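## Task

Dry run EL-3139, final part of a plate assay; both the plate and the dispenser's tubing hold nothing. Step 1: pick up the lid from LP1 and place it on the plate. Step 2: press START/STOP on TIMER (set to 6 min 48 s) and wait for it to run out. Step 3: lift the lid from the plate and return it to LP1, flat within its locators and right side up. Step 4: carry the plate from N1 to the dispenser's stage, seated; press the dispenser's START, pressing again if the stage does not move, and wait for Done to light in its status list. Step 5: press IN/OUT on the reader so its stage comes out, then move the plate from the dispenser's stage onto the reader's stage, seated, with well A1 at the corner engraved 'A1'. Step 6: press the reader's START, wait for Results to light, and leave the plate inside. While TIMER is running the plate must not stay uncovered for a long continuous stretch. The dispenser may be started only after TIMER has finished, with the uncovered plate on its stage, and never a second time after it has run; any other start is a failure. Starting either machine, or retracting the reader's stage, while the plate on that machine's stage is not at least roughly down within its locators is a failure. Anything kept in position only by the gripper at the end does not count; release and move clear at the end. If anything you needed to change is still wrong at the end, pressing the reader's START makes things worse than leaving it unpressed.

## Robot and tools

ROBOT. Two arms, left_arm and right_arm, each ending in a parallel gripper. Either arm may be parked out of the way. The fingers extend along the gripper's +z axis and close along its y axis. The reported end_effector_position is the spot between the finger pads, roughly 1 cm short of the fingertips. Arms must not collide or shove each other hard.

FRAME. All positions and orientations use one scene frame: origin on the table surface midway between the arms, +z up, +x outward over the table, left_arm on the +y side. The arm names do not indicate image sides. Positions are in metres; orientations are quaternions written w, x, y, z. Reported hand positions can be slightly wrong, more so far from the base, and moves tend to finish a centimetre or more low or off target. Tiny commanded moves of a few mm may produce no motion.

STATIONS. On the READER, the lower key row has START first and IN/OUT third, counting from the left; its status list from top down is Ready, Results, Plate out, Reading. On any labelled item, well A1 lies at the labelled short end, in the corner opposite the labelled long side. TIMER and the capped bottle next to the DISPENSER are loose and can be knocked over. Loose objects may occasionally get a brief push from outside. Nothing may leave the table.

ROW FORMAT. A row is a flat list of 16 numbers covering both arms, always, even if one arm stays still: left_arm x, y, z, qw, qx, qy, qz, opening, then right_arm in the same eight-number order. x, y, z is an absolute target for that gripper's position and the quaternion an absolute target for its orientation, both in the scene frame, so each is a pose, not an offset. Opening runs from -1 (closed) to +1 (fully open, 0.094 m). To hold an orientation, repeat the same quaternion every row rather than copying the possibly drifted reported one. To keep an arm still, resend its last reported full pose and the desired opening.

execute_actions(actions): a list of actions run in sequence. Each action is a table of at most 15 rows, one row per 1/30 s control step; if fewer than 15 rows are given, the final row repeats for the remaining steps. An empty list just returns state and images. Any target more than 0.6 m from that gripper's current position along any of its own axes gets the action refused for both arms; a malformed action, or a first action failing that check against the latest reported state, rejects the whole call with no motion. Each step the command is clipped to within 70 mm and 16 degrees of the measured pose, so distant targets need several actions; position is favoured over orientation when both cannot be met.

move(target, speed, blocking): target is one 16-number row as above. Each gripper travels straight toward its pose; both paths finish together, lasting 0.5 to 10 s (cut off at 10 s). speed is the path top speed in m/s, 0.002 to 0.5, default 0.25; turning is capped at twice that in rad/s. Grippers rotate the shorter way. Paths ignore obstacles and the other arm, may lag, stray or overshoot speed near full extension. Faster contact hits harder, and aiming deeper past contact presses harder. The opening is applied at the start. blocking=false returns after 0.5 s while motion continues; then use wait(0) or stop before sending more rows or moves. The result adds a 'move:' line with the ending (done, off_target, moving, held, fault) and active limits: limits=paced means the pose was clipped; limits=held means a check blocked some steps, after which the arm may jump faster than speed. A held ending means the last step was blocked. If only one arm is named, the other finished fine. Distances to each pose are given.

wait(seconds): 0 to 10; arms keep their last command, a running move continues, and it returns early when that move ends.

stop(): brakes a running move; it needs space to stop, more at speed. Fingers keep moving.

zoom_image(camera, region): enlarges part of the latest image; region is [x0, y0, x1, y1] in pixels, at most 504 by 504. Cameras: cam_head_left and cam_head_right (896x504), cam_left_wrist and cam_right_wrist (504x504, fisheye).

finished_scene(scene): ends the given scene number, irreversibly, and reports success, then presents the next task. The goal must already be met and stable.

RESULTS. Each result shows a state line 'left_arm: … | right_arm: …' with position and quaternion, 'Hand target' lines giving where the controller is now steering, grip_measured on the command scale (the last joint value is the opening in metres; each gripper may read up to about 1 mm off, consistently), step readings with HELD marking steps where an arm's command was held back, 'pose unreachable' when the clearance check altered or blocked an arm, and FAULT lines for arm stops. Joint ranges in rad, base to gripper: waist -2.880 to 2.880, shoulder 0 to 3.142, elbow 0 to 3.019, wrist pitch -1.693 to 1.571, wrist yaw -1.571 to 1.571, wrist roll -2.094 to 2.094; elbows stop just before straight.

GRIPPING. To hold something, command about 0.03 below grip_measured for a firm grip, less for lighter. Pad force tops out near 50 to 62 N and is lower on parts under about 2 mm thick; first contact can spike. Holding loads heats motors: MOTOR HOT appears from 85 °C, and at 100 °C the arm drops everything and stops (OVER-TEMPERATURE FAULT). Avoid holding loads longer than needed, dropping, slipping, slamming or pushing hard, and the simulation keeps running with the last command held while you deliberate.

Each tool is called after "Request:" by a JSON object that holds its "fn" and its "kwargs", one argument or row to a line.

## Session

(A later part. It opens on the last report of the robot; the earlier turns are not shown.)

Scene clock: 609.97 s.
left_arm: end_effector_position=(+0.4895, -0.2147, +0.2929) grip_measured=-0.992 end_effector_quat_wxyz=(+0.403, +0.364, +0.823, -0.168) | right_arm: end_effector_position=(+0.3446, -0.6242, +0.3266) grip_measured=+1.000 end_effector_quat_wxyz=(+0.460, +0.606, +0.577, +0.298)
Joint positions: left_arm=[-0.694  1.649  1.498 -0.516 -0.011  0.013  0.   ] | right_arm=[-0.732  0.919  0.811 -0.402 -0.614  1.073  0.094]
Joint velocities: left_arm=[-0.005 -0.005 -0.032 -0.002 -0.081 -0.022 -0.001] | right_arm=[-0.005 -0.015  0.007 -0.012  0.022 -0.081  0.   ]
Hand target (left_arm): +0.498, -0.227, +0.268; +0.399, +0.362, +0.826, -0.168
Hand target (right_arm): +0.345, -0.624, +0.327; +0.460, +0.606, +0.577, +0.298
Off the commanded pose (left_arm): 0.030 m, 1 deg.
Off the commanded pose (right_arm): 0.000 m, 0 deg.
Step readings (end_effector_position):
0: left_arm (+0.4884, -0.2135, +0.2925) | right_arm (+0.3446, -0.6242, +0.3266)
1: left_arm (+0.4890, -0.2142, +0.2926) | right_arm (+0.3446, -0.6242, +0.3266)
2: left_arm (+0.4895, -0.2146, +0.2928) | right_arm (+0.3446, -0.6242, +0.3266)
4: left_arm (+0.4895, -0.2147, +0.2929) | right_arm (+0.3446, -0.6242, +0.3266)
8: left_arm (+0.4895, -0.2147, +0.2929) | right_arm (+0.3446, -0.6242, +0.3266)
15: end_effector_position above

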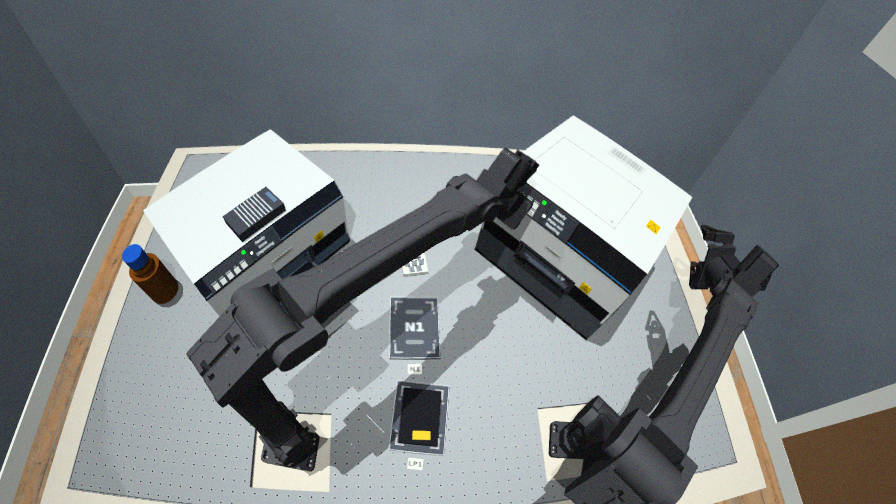

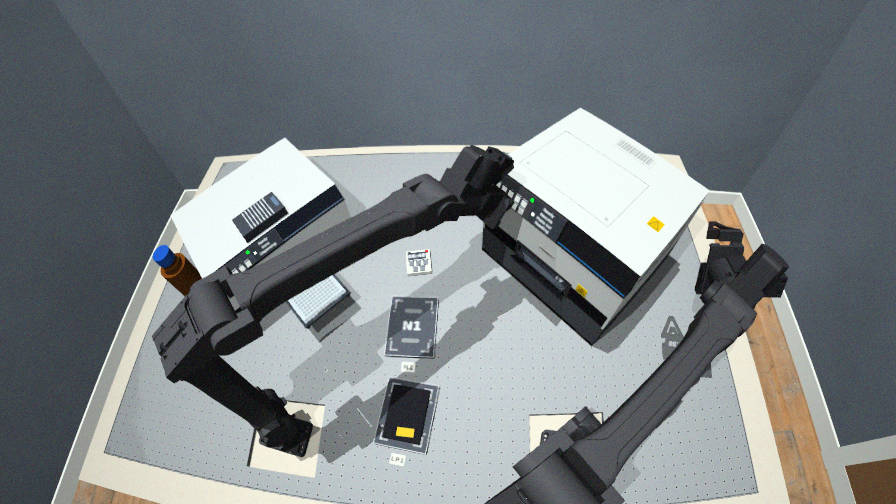

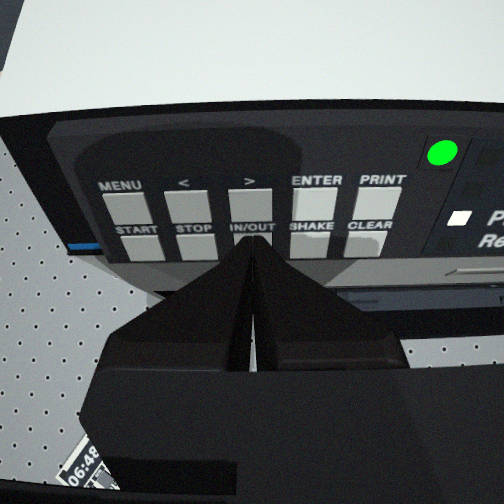

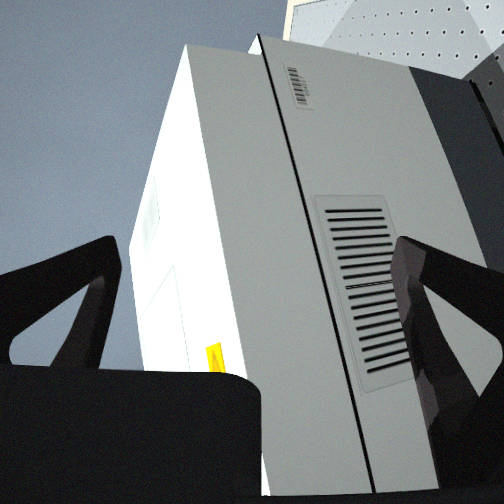

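Request:
{"fn": "execute_actions", "kwargs": {
  "actions": [
    [[0.455,-0.18,0.30,0.38,0.364,0.835,-0.16,-1,0.3446,-0.6242,0.3266,0.460,0.606,0.577,0.298,1]]
  ]
}}

Request:
{"fn": "move", "kwargs": {
  "target": [0.356,0.229,0.155,0,0.372,0.928,0,1,0.3446,-0.6242,0.3266,0.460,0.606,0.577,0.298,1],
  "speed": 0.3
}}

Request:
{"fn": "execute_actions", "kwargs": {
  "actions": [
    [[0.359,0.232,0.122,-0.005,0.368,0.930,-0.001,1,0.3446,-0.6242,0.3266,0.460,0.606,0.577,0.298,1]]
  ]
}}

Request:
{"fn": "zoom_image", "kwargs": {
  "camera": "cam_head_left",
  "region": [450,230,590,350]
}}

Scene clock: 615.43 s.
left_arm: end_effector_position=(+0.4569, -0.1795, +0.3111) grip_measured=-0.992 end_effector_quat_wxyz=(+0.391, +0.366, +0.829, -0.162) | right_arm: end_effector_position=(+0.3446, -0.6242, +0.3266) grip_measured=+1.000 end_effector_quat_wxyz=(+0.460, +0.606, +0.577, +0.298)
Joint positions: left_arm=[-0.694  1.529  1.417 -0.586 -0.011  0.013  0.   ] | right_arm=[-0.732  0.919  0.811 -0.402 -0.614  1.073  0.094]
Joint velocities: left_arm=[-0.024  0.005 -0.007 -0.002  0.007 -0.081  0.001] | right_arm=[-0.005 -0.015 -0.002 -0.002 -0.066  0.081  0.   ]
Hand target (left_arm): +0.455, -0.180, +0.300; +0.380, +0.364, +0.835, -0.160
Hand target (right_arm): +0.345, -0.624, +0.327; +0.460, +0.606, +0.577, +0.298
Off the commanded pose (left_arm): 0.011 m, 1 deg.
Off the commanded pose (right_arm): 0.000 m, 0 deg.
Step readings (end_effector_position):
0: left_arm (+0.4895, -0.2147, +0.2929) | right_arm (+0.3446, -0.6242, +0.3266)
1: left_arm (+0.4865, -0.2114, +0.2927) | right_arm (+0.3446, -0.6242, +0.3266)
2: left_arm (+0.4803, -0.2047, +0.2883) | right_arm (+0.3446, -0.6242, +0.3266)
4: left_arm (+0.4676, -0.1910, +0.2847) | right_arm (+0.3446, -0.6242, +0.3266)
8: left_arm (+0.4590, -0.1817, +0.3004) | right_arm (+0.3446, -0.6242, +0.3266)
15: end_effector_position above

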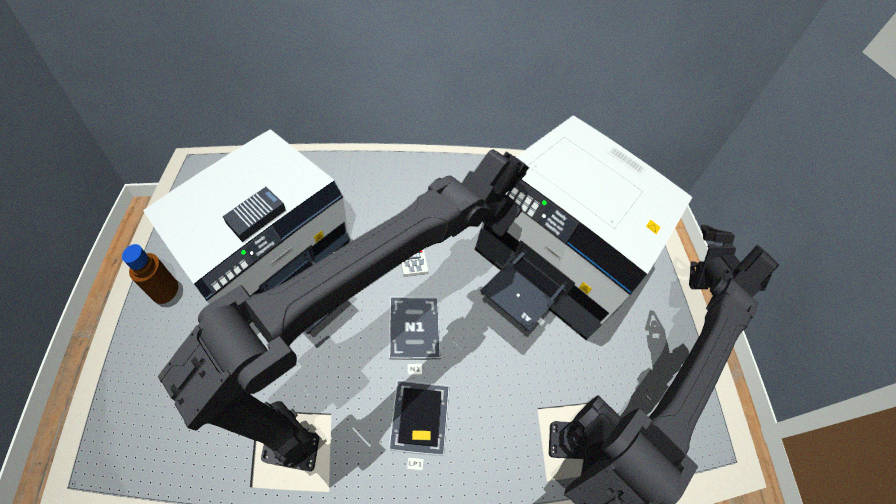

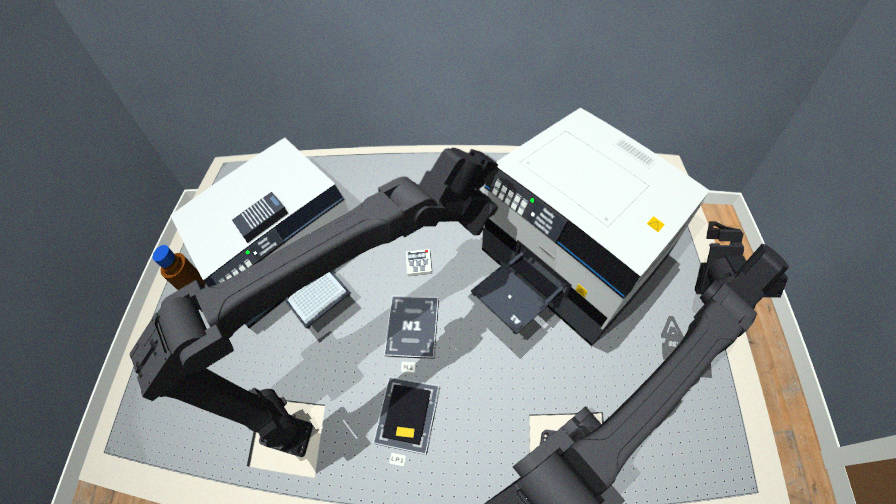

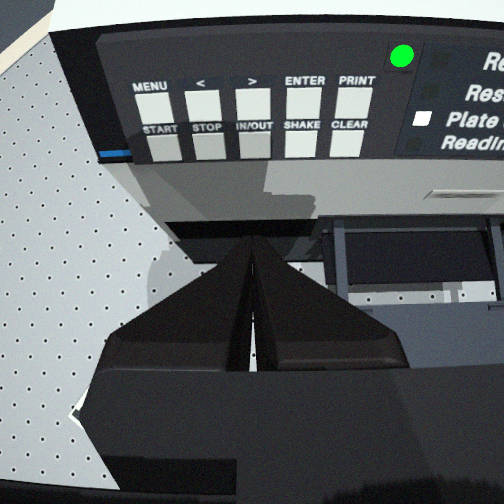

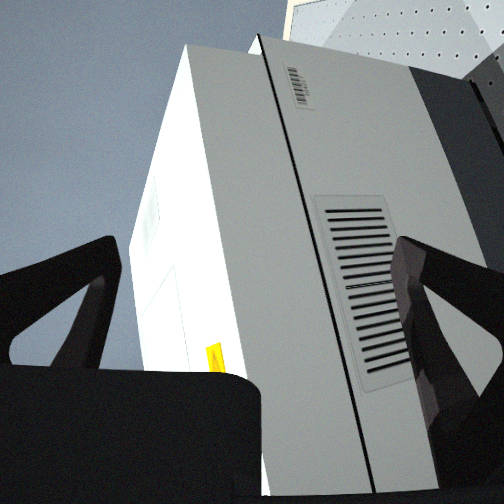

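Scene clock: 617.53 s.
left_arm: end_effector_position=(+0.3682, +0.2295, +0.1588) grip_measured=+1.000 end_effector_quat_wxyz=(+0.017, +0.356, +0.934, +0.003) | right_arm: end_effector_position=(+0.3446, -0.6242, +0.3266) grip_measured=+1.000 end_effector_quat_wxyz=(+0.460, +0.606, +0.577, +0.298)
Joint positions: left_arm=[-0.043  1.281  0.994 -1.249  0.     0.554  0.094] | right_arm=[-0.732  0.919  0.811 -0.402 -0.614  1.073  0.094]
Joint velocities: left_arm=[-0.005 -0.005  0.007 -0.022 -0.007 -0.037  0.   ] | right_arm=[ 0.005  0.005  0.002  0.007 -0.007 -0.007  0.   ]
Hand target (left_arm): +0.362, +0.230, +0.154; +0.006, +0.365, +0.931, +0.002
Hand target (right_arm): +0.345, -0.624, +0.327; +0.460, +0.606, +0.577, +0.298
Off the commanded pose (left_arm): 0.013 m, 3 deg.
Off the commanded pose (right_arm): 0.000 m, 0 deg.
move: off_target (left_arm)

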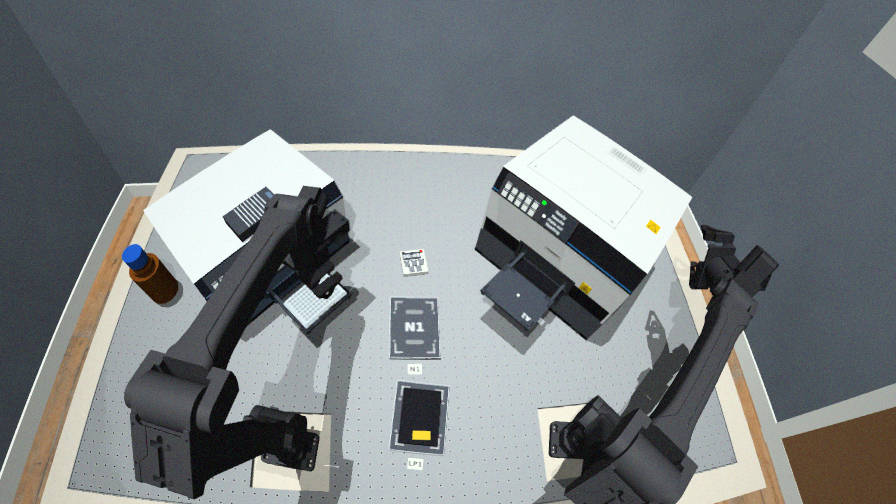

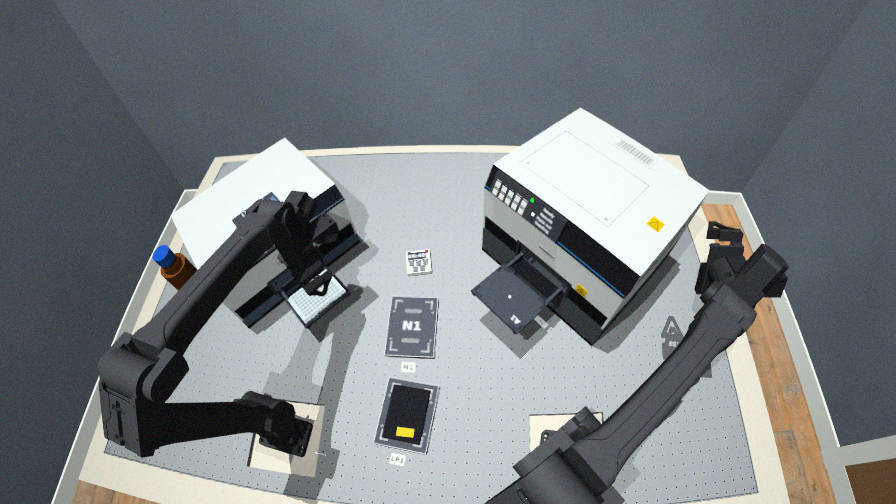

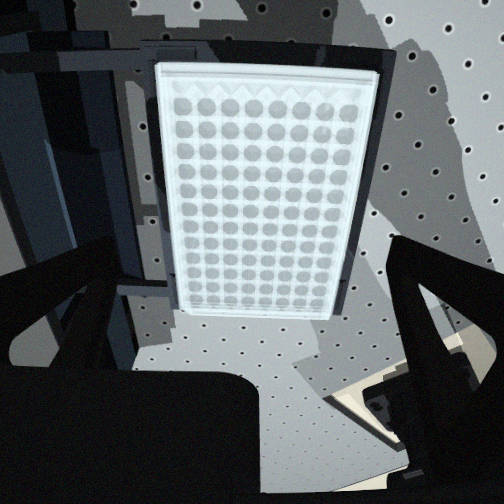

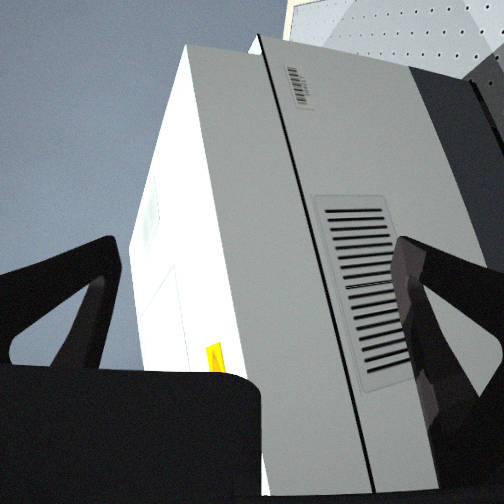

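Scene clock: 618.03 s.
left_arm: end_effector_position=(+0.3594, +0.2310, +0.1274) grip_measured=+1.000 end_effector_quat_wxyz=(-0.002, +0.362, +0.932, -0.001) | right_arm: end_effector_position=(+0.3446, -0.6242, +0.3266) grip_measured=+1.000 end_effector_quat_wxyz=(+0.460, +0.606, +0.577, +0.298)
Joint positions: left_arm=[-0.043  1.312  0.935 -1.199  0.     0.568  0.094] | right_arm=[-0.732  0.919  0.811 -0.402 -0.614  1.073  0.094]
Joint velocities: left_arm=[ 0.015 -0.015  0.007  0.002  0.051  0.007  0.   ] | right_arm=[-0.005  0.005  0.002 -0.007 -0.007 -0.022  0.   ]
Hand target (left_arm): +0.359, +0.232, +0.122; -0.005, +0.367, +0.930, -0.001
Hand target (right_arm): +0.345, -0.624, +0.327; +0.460, +0.606, +0.577, +0.298
Off the commanded pose (left_arm): 0.006 m, 1 deg.
Off the commanded pose (right_arm): 0.000 m, 0 deg.
Step readings (end_effector_position):
0: left_arm (+0.3682, +0.2295, +0.1588) | right_arm (+0.3446, -0.6242, +0.3266)
1: left_arm (+0.3685, +0.2294, +0.1563) | right_arm (+0.3446, -0.6242, +0.3266)
2: left_arm (+0.3684, +0.2294, +0.1526) | right_arm (+0.3446, -0.6242, +0.3266)
4: left_arm (+0.3636, +0.2303, +0.1418) | right_arm (+0.3446, -0.6242, +0.3266)
8: left_arm (+0.3581, +0.2313, +0.1286) | right_arm (+0.3446, -0.6242, +0.3266)
15: end_effector_position above

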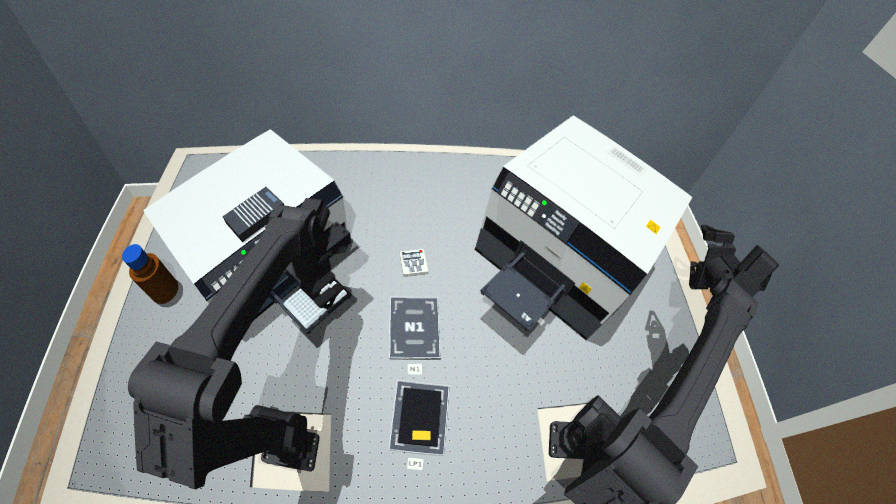

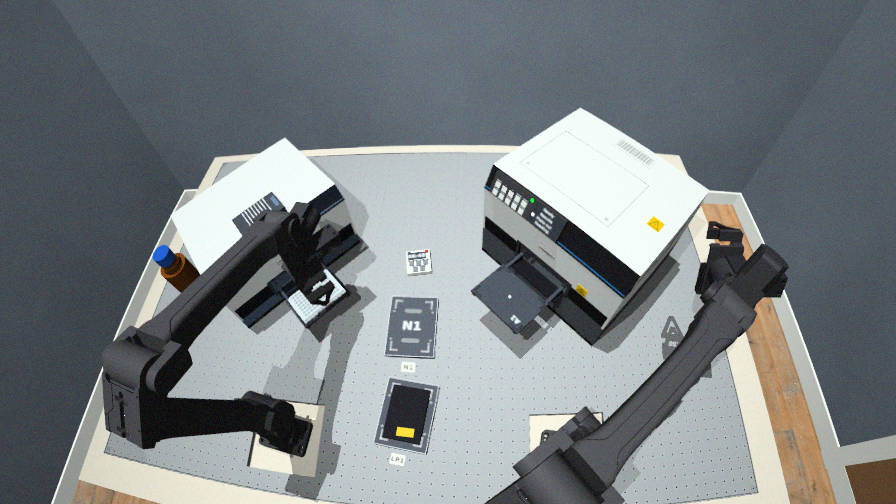

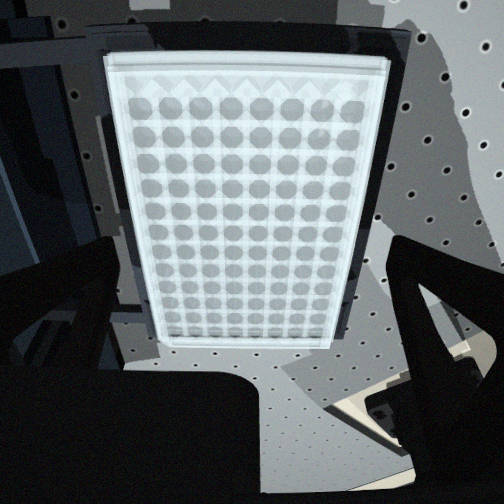

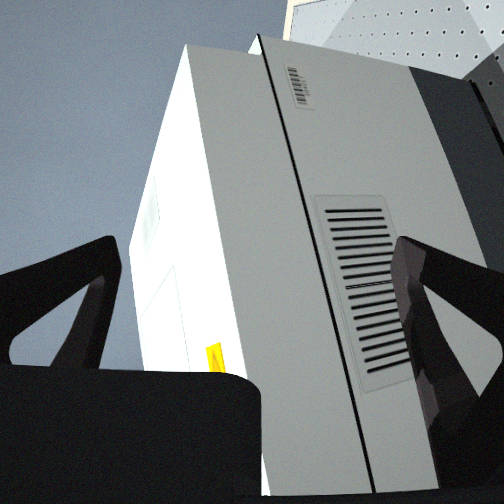

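Region (450, 230, 590, 350) of cam_head_left's 896x504 image, scaled by 3.600, with more detail than that image has; it fills the top 432 rows of this view, and the rest is white.

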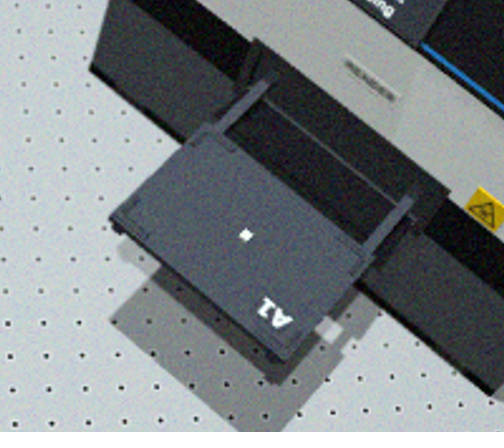

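Request:
{"fn": "execute_actions", "kwargs": {
  "actions": []
}}

Scene clock: 628.73 s.
left_arm: end_effector_position=(+0.3594, +0.2310, +0.1274) grip_measured=+1.000 end_effector_quat_wxyz=(-0.002, +0.362, +0.932, -0.001) | right_arm: end_effector_position=(+0.3446, -0.6242, +0.3266) grip_measured=+1.000 end_effector_quat_wxyz=(+0.460, +0.606, +0.577, +0.298)
Joint positions: left_arm=[-0.043  1.312  0.935 -1.199  0.     0.568  0.094] | right_arm=[-0.732  0.919  0.811 -0.402 -0.614  1.073  0.094]
Joint velocities: left_arm=[ 0.005 -0.005 -0.007 -0.007 -0.007 -0.007  0.   ] | right_arm=[ 0.005 -0.024  0.002 -0.002 -0.022  0.007  0.   ]
Hand target (left_arm): +0.359, +0.232, +0.122; -0.005, +0.367, +0.930, -0.001
Hand target (right_arm): +0.345, -0.624, +0.327; +0.460, +0.606, +0.577, +0.298
Off the commanded pose (left_arm): 0.006 m, 1 deg.
Off the commanded pose (right_arm): 0.000 m, 0 deg.

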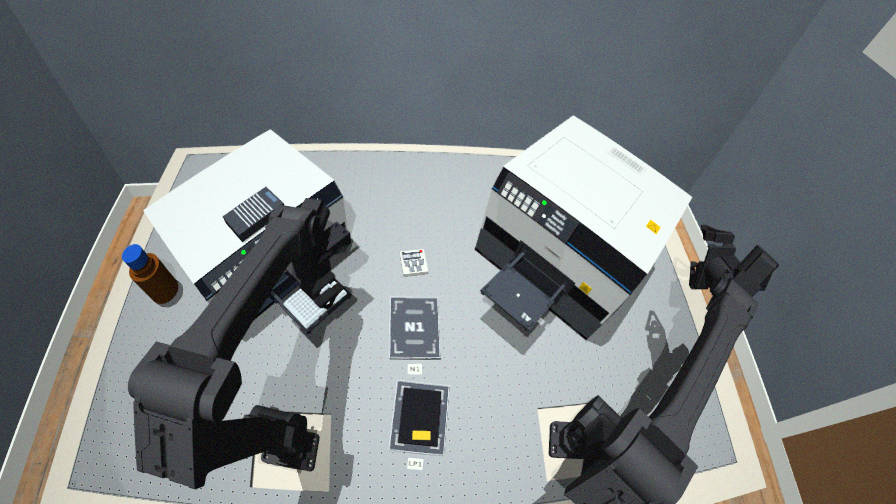

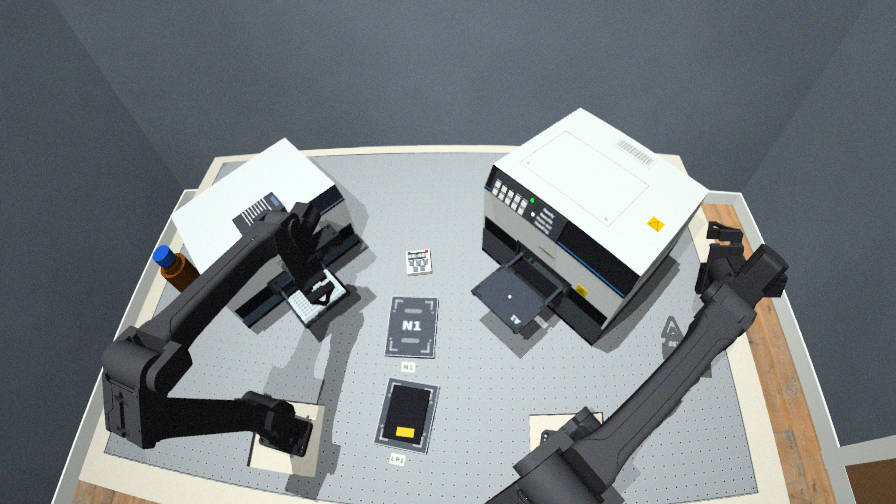

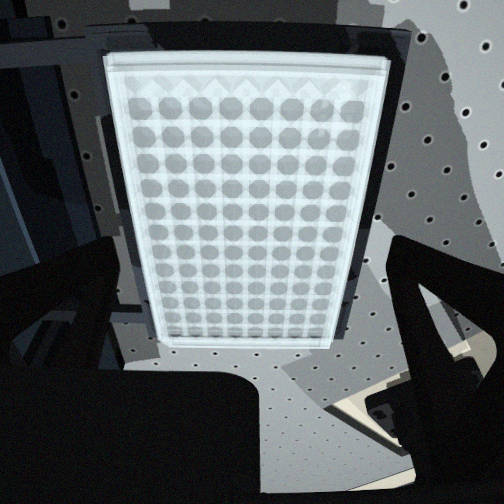

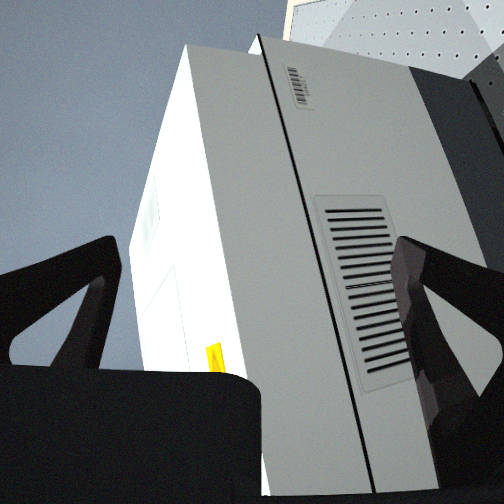

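Request:
{"fn": "execute_actions", "kwargs": {
  "actions": [
    [[0.360,0.234,0.108,-0.008,0.372,0.928,-0.002,1,0.3446,-0.6242,0.3266,0.460,0.606,0.577,0.298,1]],
    [[0.360,0.234,0.098,-0.010,0.372,0.928,-0.002,1,0.3446,-0.6242,0.3266,0.460,0.606,0.577,0.298,1]]
  ]
}}

Scene clock: 631.50 s.
left_arm: end_effector_position=(+0.3626, +0.2305, +0.1077) grip_measured=+1.000 end_effector_quat_wxyz=(-0.001, +0.370, +0.929, -0.000) | right_arm: end_effector_position=(+0.3446, -0.6242, +0.3266) grip_measured=+1.000 end_effector_quat_wxyz=(+0.460, +0.606, +0.577, +0.298)
Joint positions: left_arm=[-0.043  1.342  0.907 -1.138  0.     0.584  0.094] | right_arm=[-0.732  0.919  0.811 -0.402 -0.614  1.073  0.094]
Joint velocities: left_arm=[ 0.005 -0.024 -0.007 -0.002  0.007  0.066  0.   ] | right_arm=[-0.015 -0.015 -0.007 -0.022  0.022 -0.022  0.   ]
Hand target (left_arm): +0.360, +0.234, +0.098; -0.010, +0.372, +0.928, -0.002
Hand target (right_arm): +0.345, -0.624, +0.327; +0.460, +0.606, +0.577, +0.298
Off the commanded pose (left_arm): 0.011 m, 1 deg.
Off the commanded pose (right_arm): 0.000 m, 0 deg.
Step readings (end_effector_position; steps 1 to 15: 1st action; 16 to 30: 2nd action):
0: left_arm (+0.3594, +0.2310, +0.1274) | right_arm (+0.3446, -0.6242, +0.3266)
1: left_arm (+0.3601, +0.2309, +0.1265) | right_arm (+0.3446, -0.6242, +0.3266)
2: left_arm (+0.3615, +0.2306, +0.1254) | right_arm (+0.3446, -0.6242, +0.3266)
4: left_arm (+0.3625, +0.2305, +0.1224) | right_arm (+0.3446, -0.6242, +0.3266)
8: left_arm (+0.3621, +0.2305, +0.1184) | right_arm (+0.3446, -0.6242, +0.3266)
15: left_arm (+0.3623, +0.2305, +0.1178) | right_arm (+0.3446, -0.6242, +0.3266)
16: left_arm (+0.3630, +0.2304, +0.1172) | right_arm (+0.3446, -0.6242, +0.3266)
17: left_arm (+0.3636, +0.2303, +0.1160) | right_arm (+0.3446, -0.6242, +0.3266)
19: left_arm (+0.3635, +0.2303, +0.1128) | right_arm (+0.3446, -0.6242, +0.3266)
23: left_arm (+0.3624, +0.2305, +0.1083) | right_arm (+0.3446, -0.6242, +0.3266)
30: end_effector_position above

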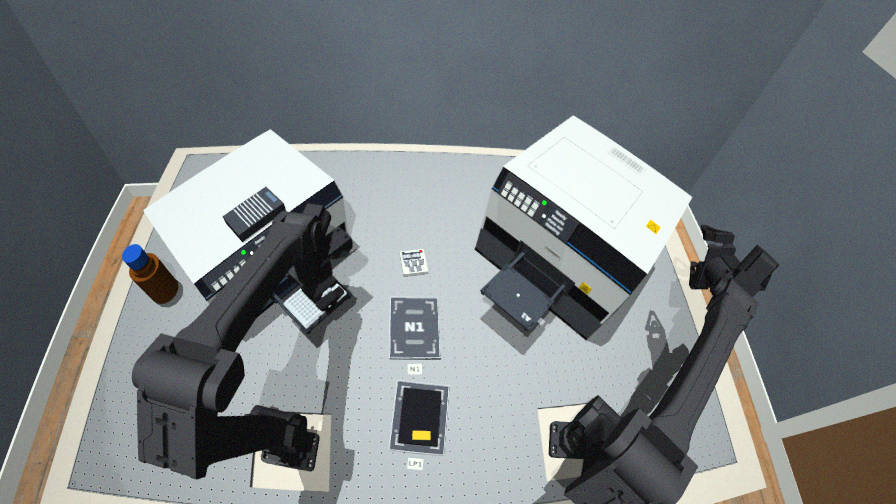

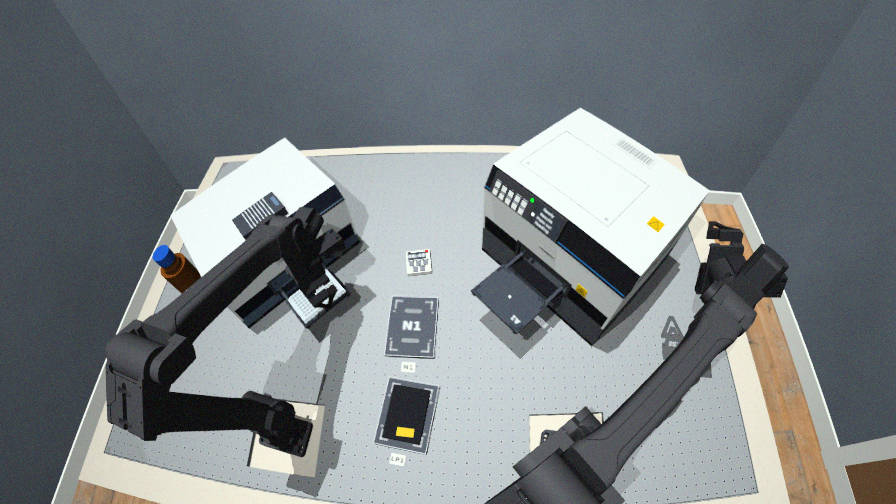

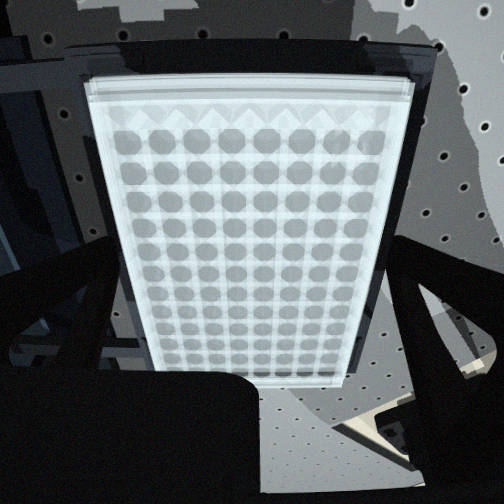

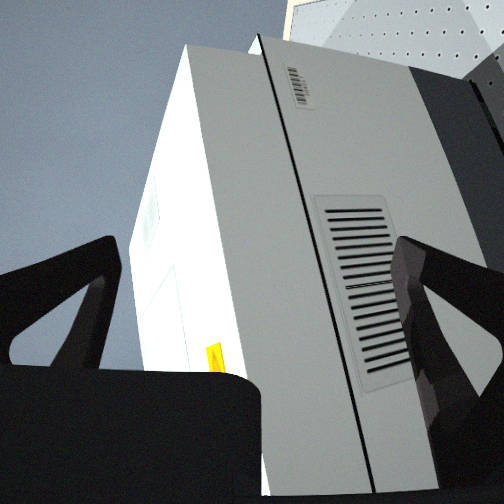

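Request:
{"fn": "execute_actions", "kwargs": {
  "actions": [
    [[0.360,0.237,0.0955,-0.010,0.366,0.930,-0.002,1,0.3446,-0.6242,0.3266,0.460,0.606,0.577,0.298,1]],
    [[0.360,0.236,0.0955,-0.010,0.366,0.930,-0.002,0.71,0.3446,-0.6242,0.3266,0.460,0.606,0.577,0.298,1]]
  ]
}}

Scene clock: 633.97 s.
left_arm: end_effector_position=(+0.3629, +0.2325, +0.1061) grip_measured=+0.751 end_effector_quat_wxyz=(+0.000, +0.366, +0.931, -0.002) | right_arm: end_effector_position=(+0.3446, -0.6242, +0.3266) grip_measured=+1.000 end_effector_quat_wxyz=(+0.460, +0.606, +0.577, +0.298)
Joint positions: left_arm=[-0.035  1.342  0.902 -1.131  0.004  0.584  0.082] | right_arm=[-0.732  0.919  0.811 -0.402 -0.614  1.073  0.094]
Joint velocities: left_arm=[-0.005  0.005  0.017 -0.002 -0.022  0.007  0.   ] | right_arm=[-0.015 -0.015 -0.022 -0.012 -0.022 -0.037  0.   ]
Hand target (left_arm): +0.360, +0.236, +0.096; -0.010, +0.366, +0.931, -0.002
Hand target (right_arm): +0.345, -0.624, +0.327; +0.460, +0.606, +0.577, +0.298
Off the commanded pose (left_arm): 0.012 m, 1 deg.
Off the commanded pose (right_arm): 0.000 m, 0 deg.
Step readings (end_effector_position; steps 1 to 15: 1st action; 16 to 30: 2nd action):
0: left_arm (+0.3626, +0.2305, +0.1077) | right_arm (+0.3446, -0.6242, +0.3266)
1: left_arm (+0.3628, +0.2306, +0.1076) | right_arm (+0.3446, -0.6242, +0.3266)
2: left_arm (+0.3633, +0.2309, +0.1074) | right_arm (+0.3446, -0.6242, +0.3266)
4: left_arm (+0.3633, +0.2318, +0.1068) | right_arm (+0.3446, -0.6242, +0.3266)
8: left_arm (+0.3632, +0.2330, +0.1064) | right_arm (+0.3446, -0.6242, +0.3266)
15: left_arm (+0.3633, +0.2330, +0.1064) | right_arm (+0.3446, -0.6242, +0.3266)
16: left_arm (+0.3633, +0.2330, +0.1064) | right_arm (+0.3446, -0.6242, +0.3266)
17: left_arm (+0.3629, +0.2326, +0.1061) | right_arm (+0.3446, -0.6242, +0.3266)
19: left_arm (+0.3629, +0.2325, +0.1061) | right_arm (+0.3446, -0.6242, +0.3266)
23: left_arm (+0.3629, +0.2325, +0.1061) | right_arm (+0.3446, -0.6242, +0.3266)
30: end_effector_position above

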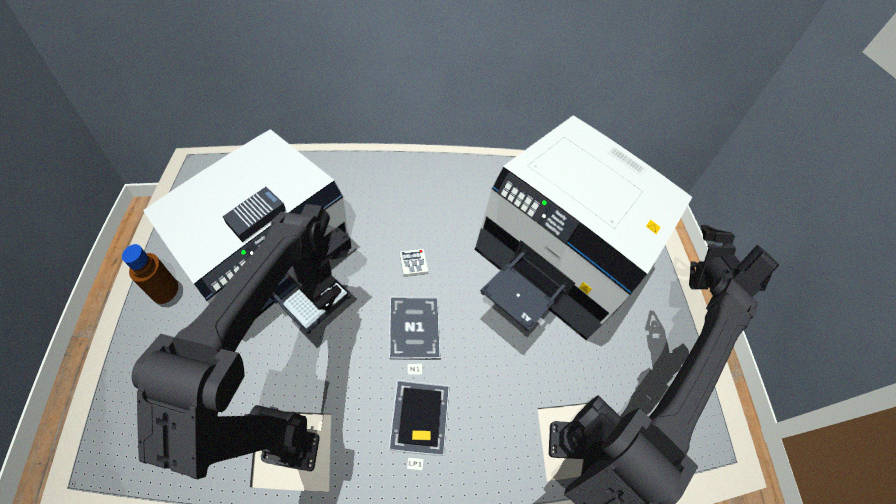

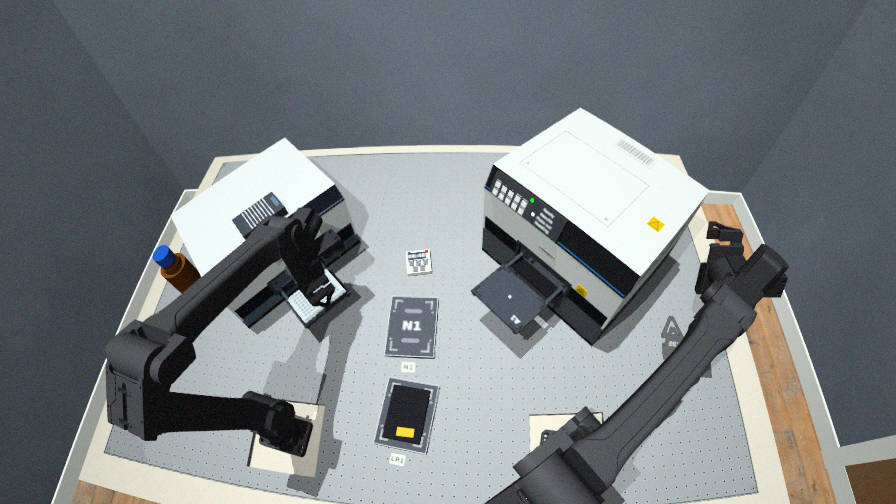

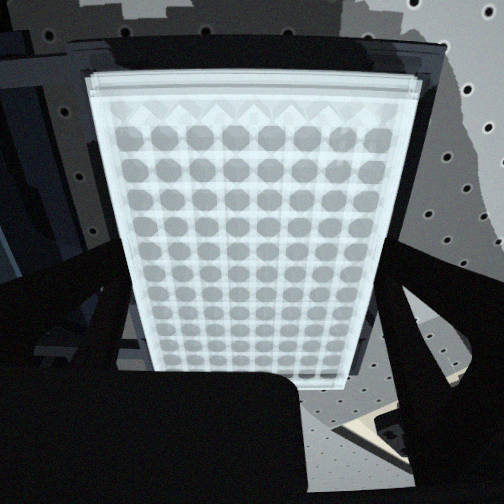

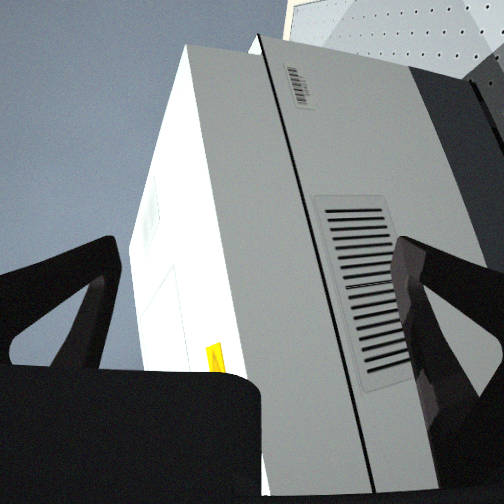

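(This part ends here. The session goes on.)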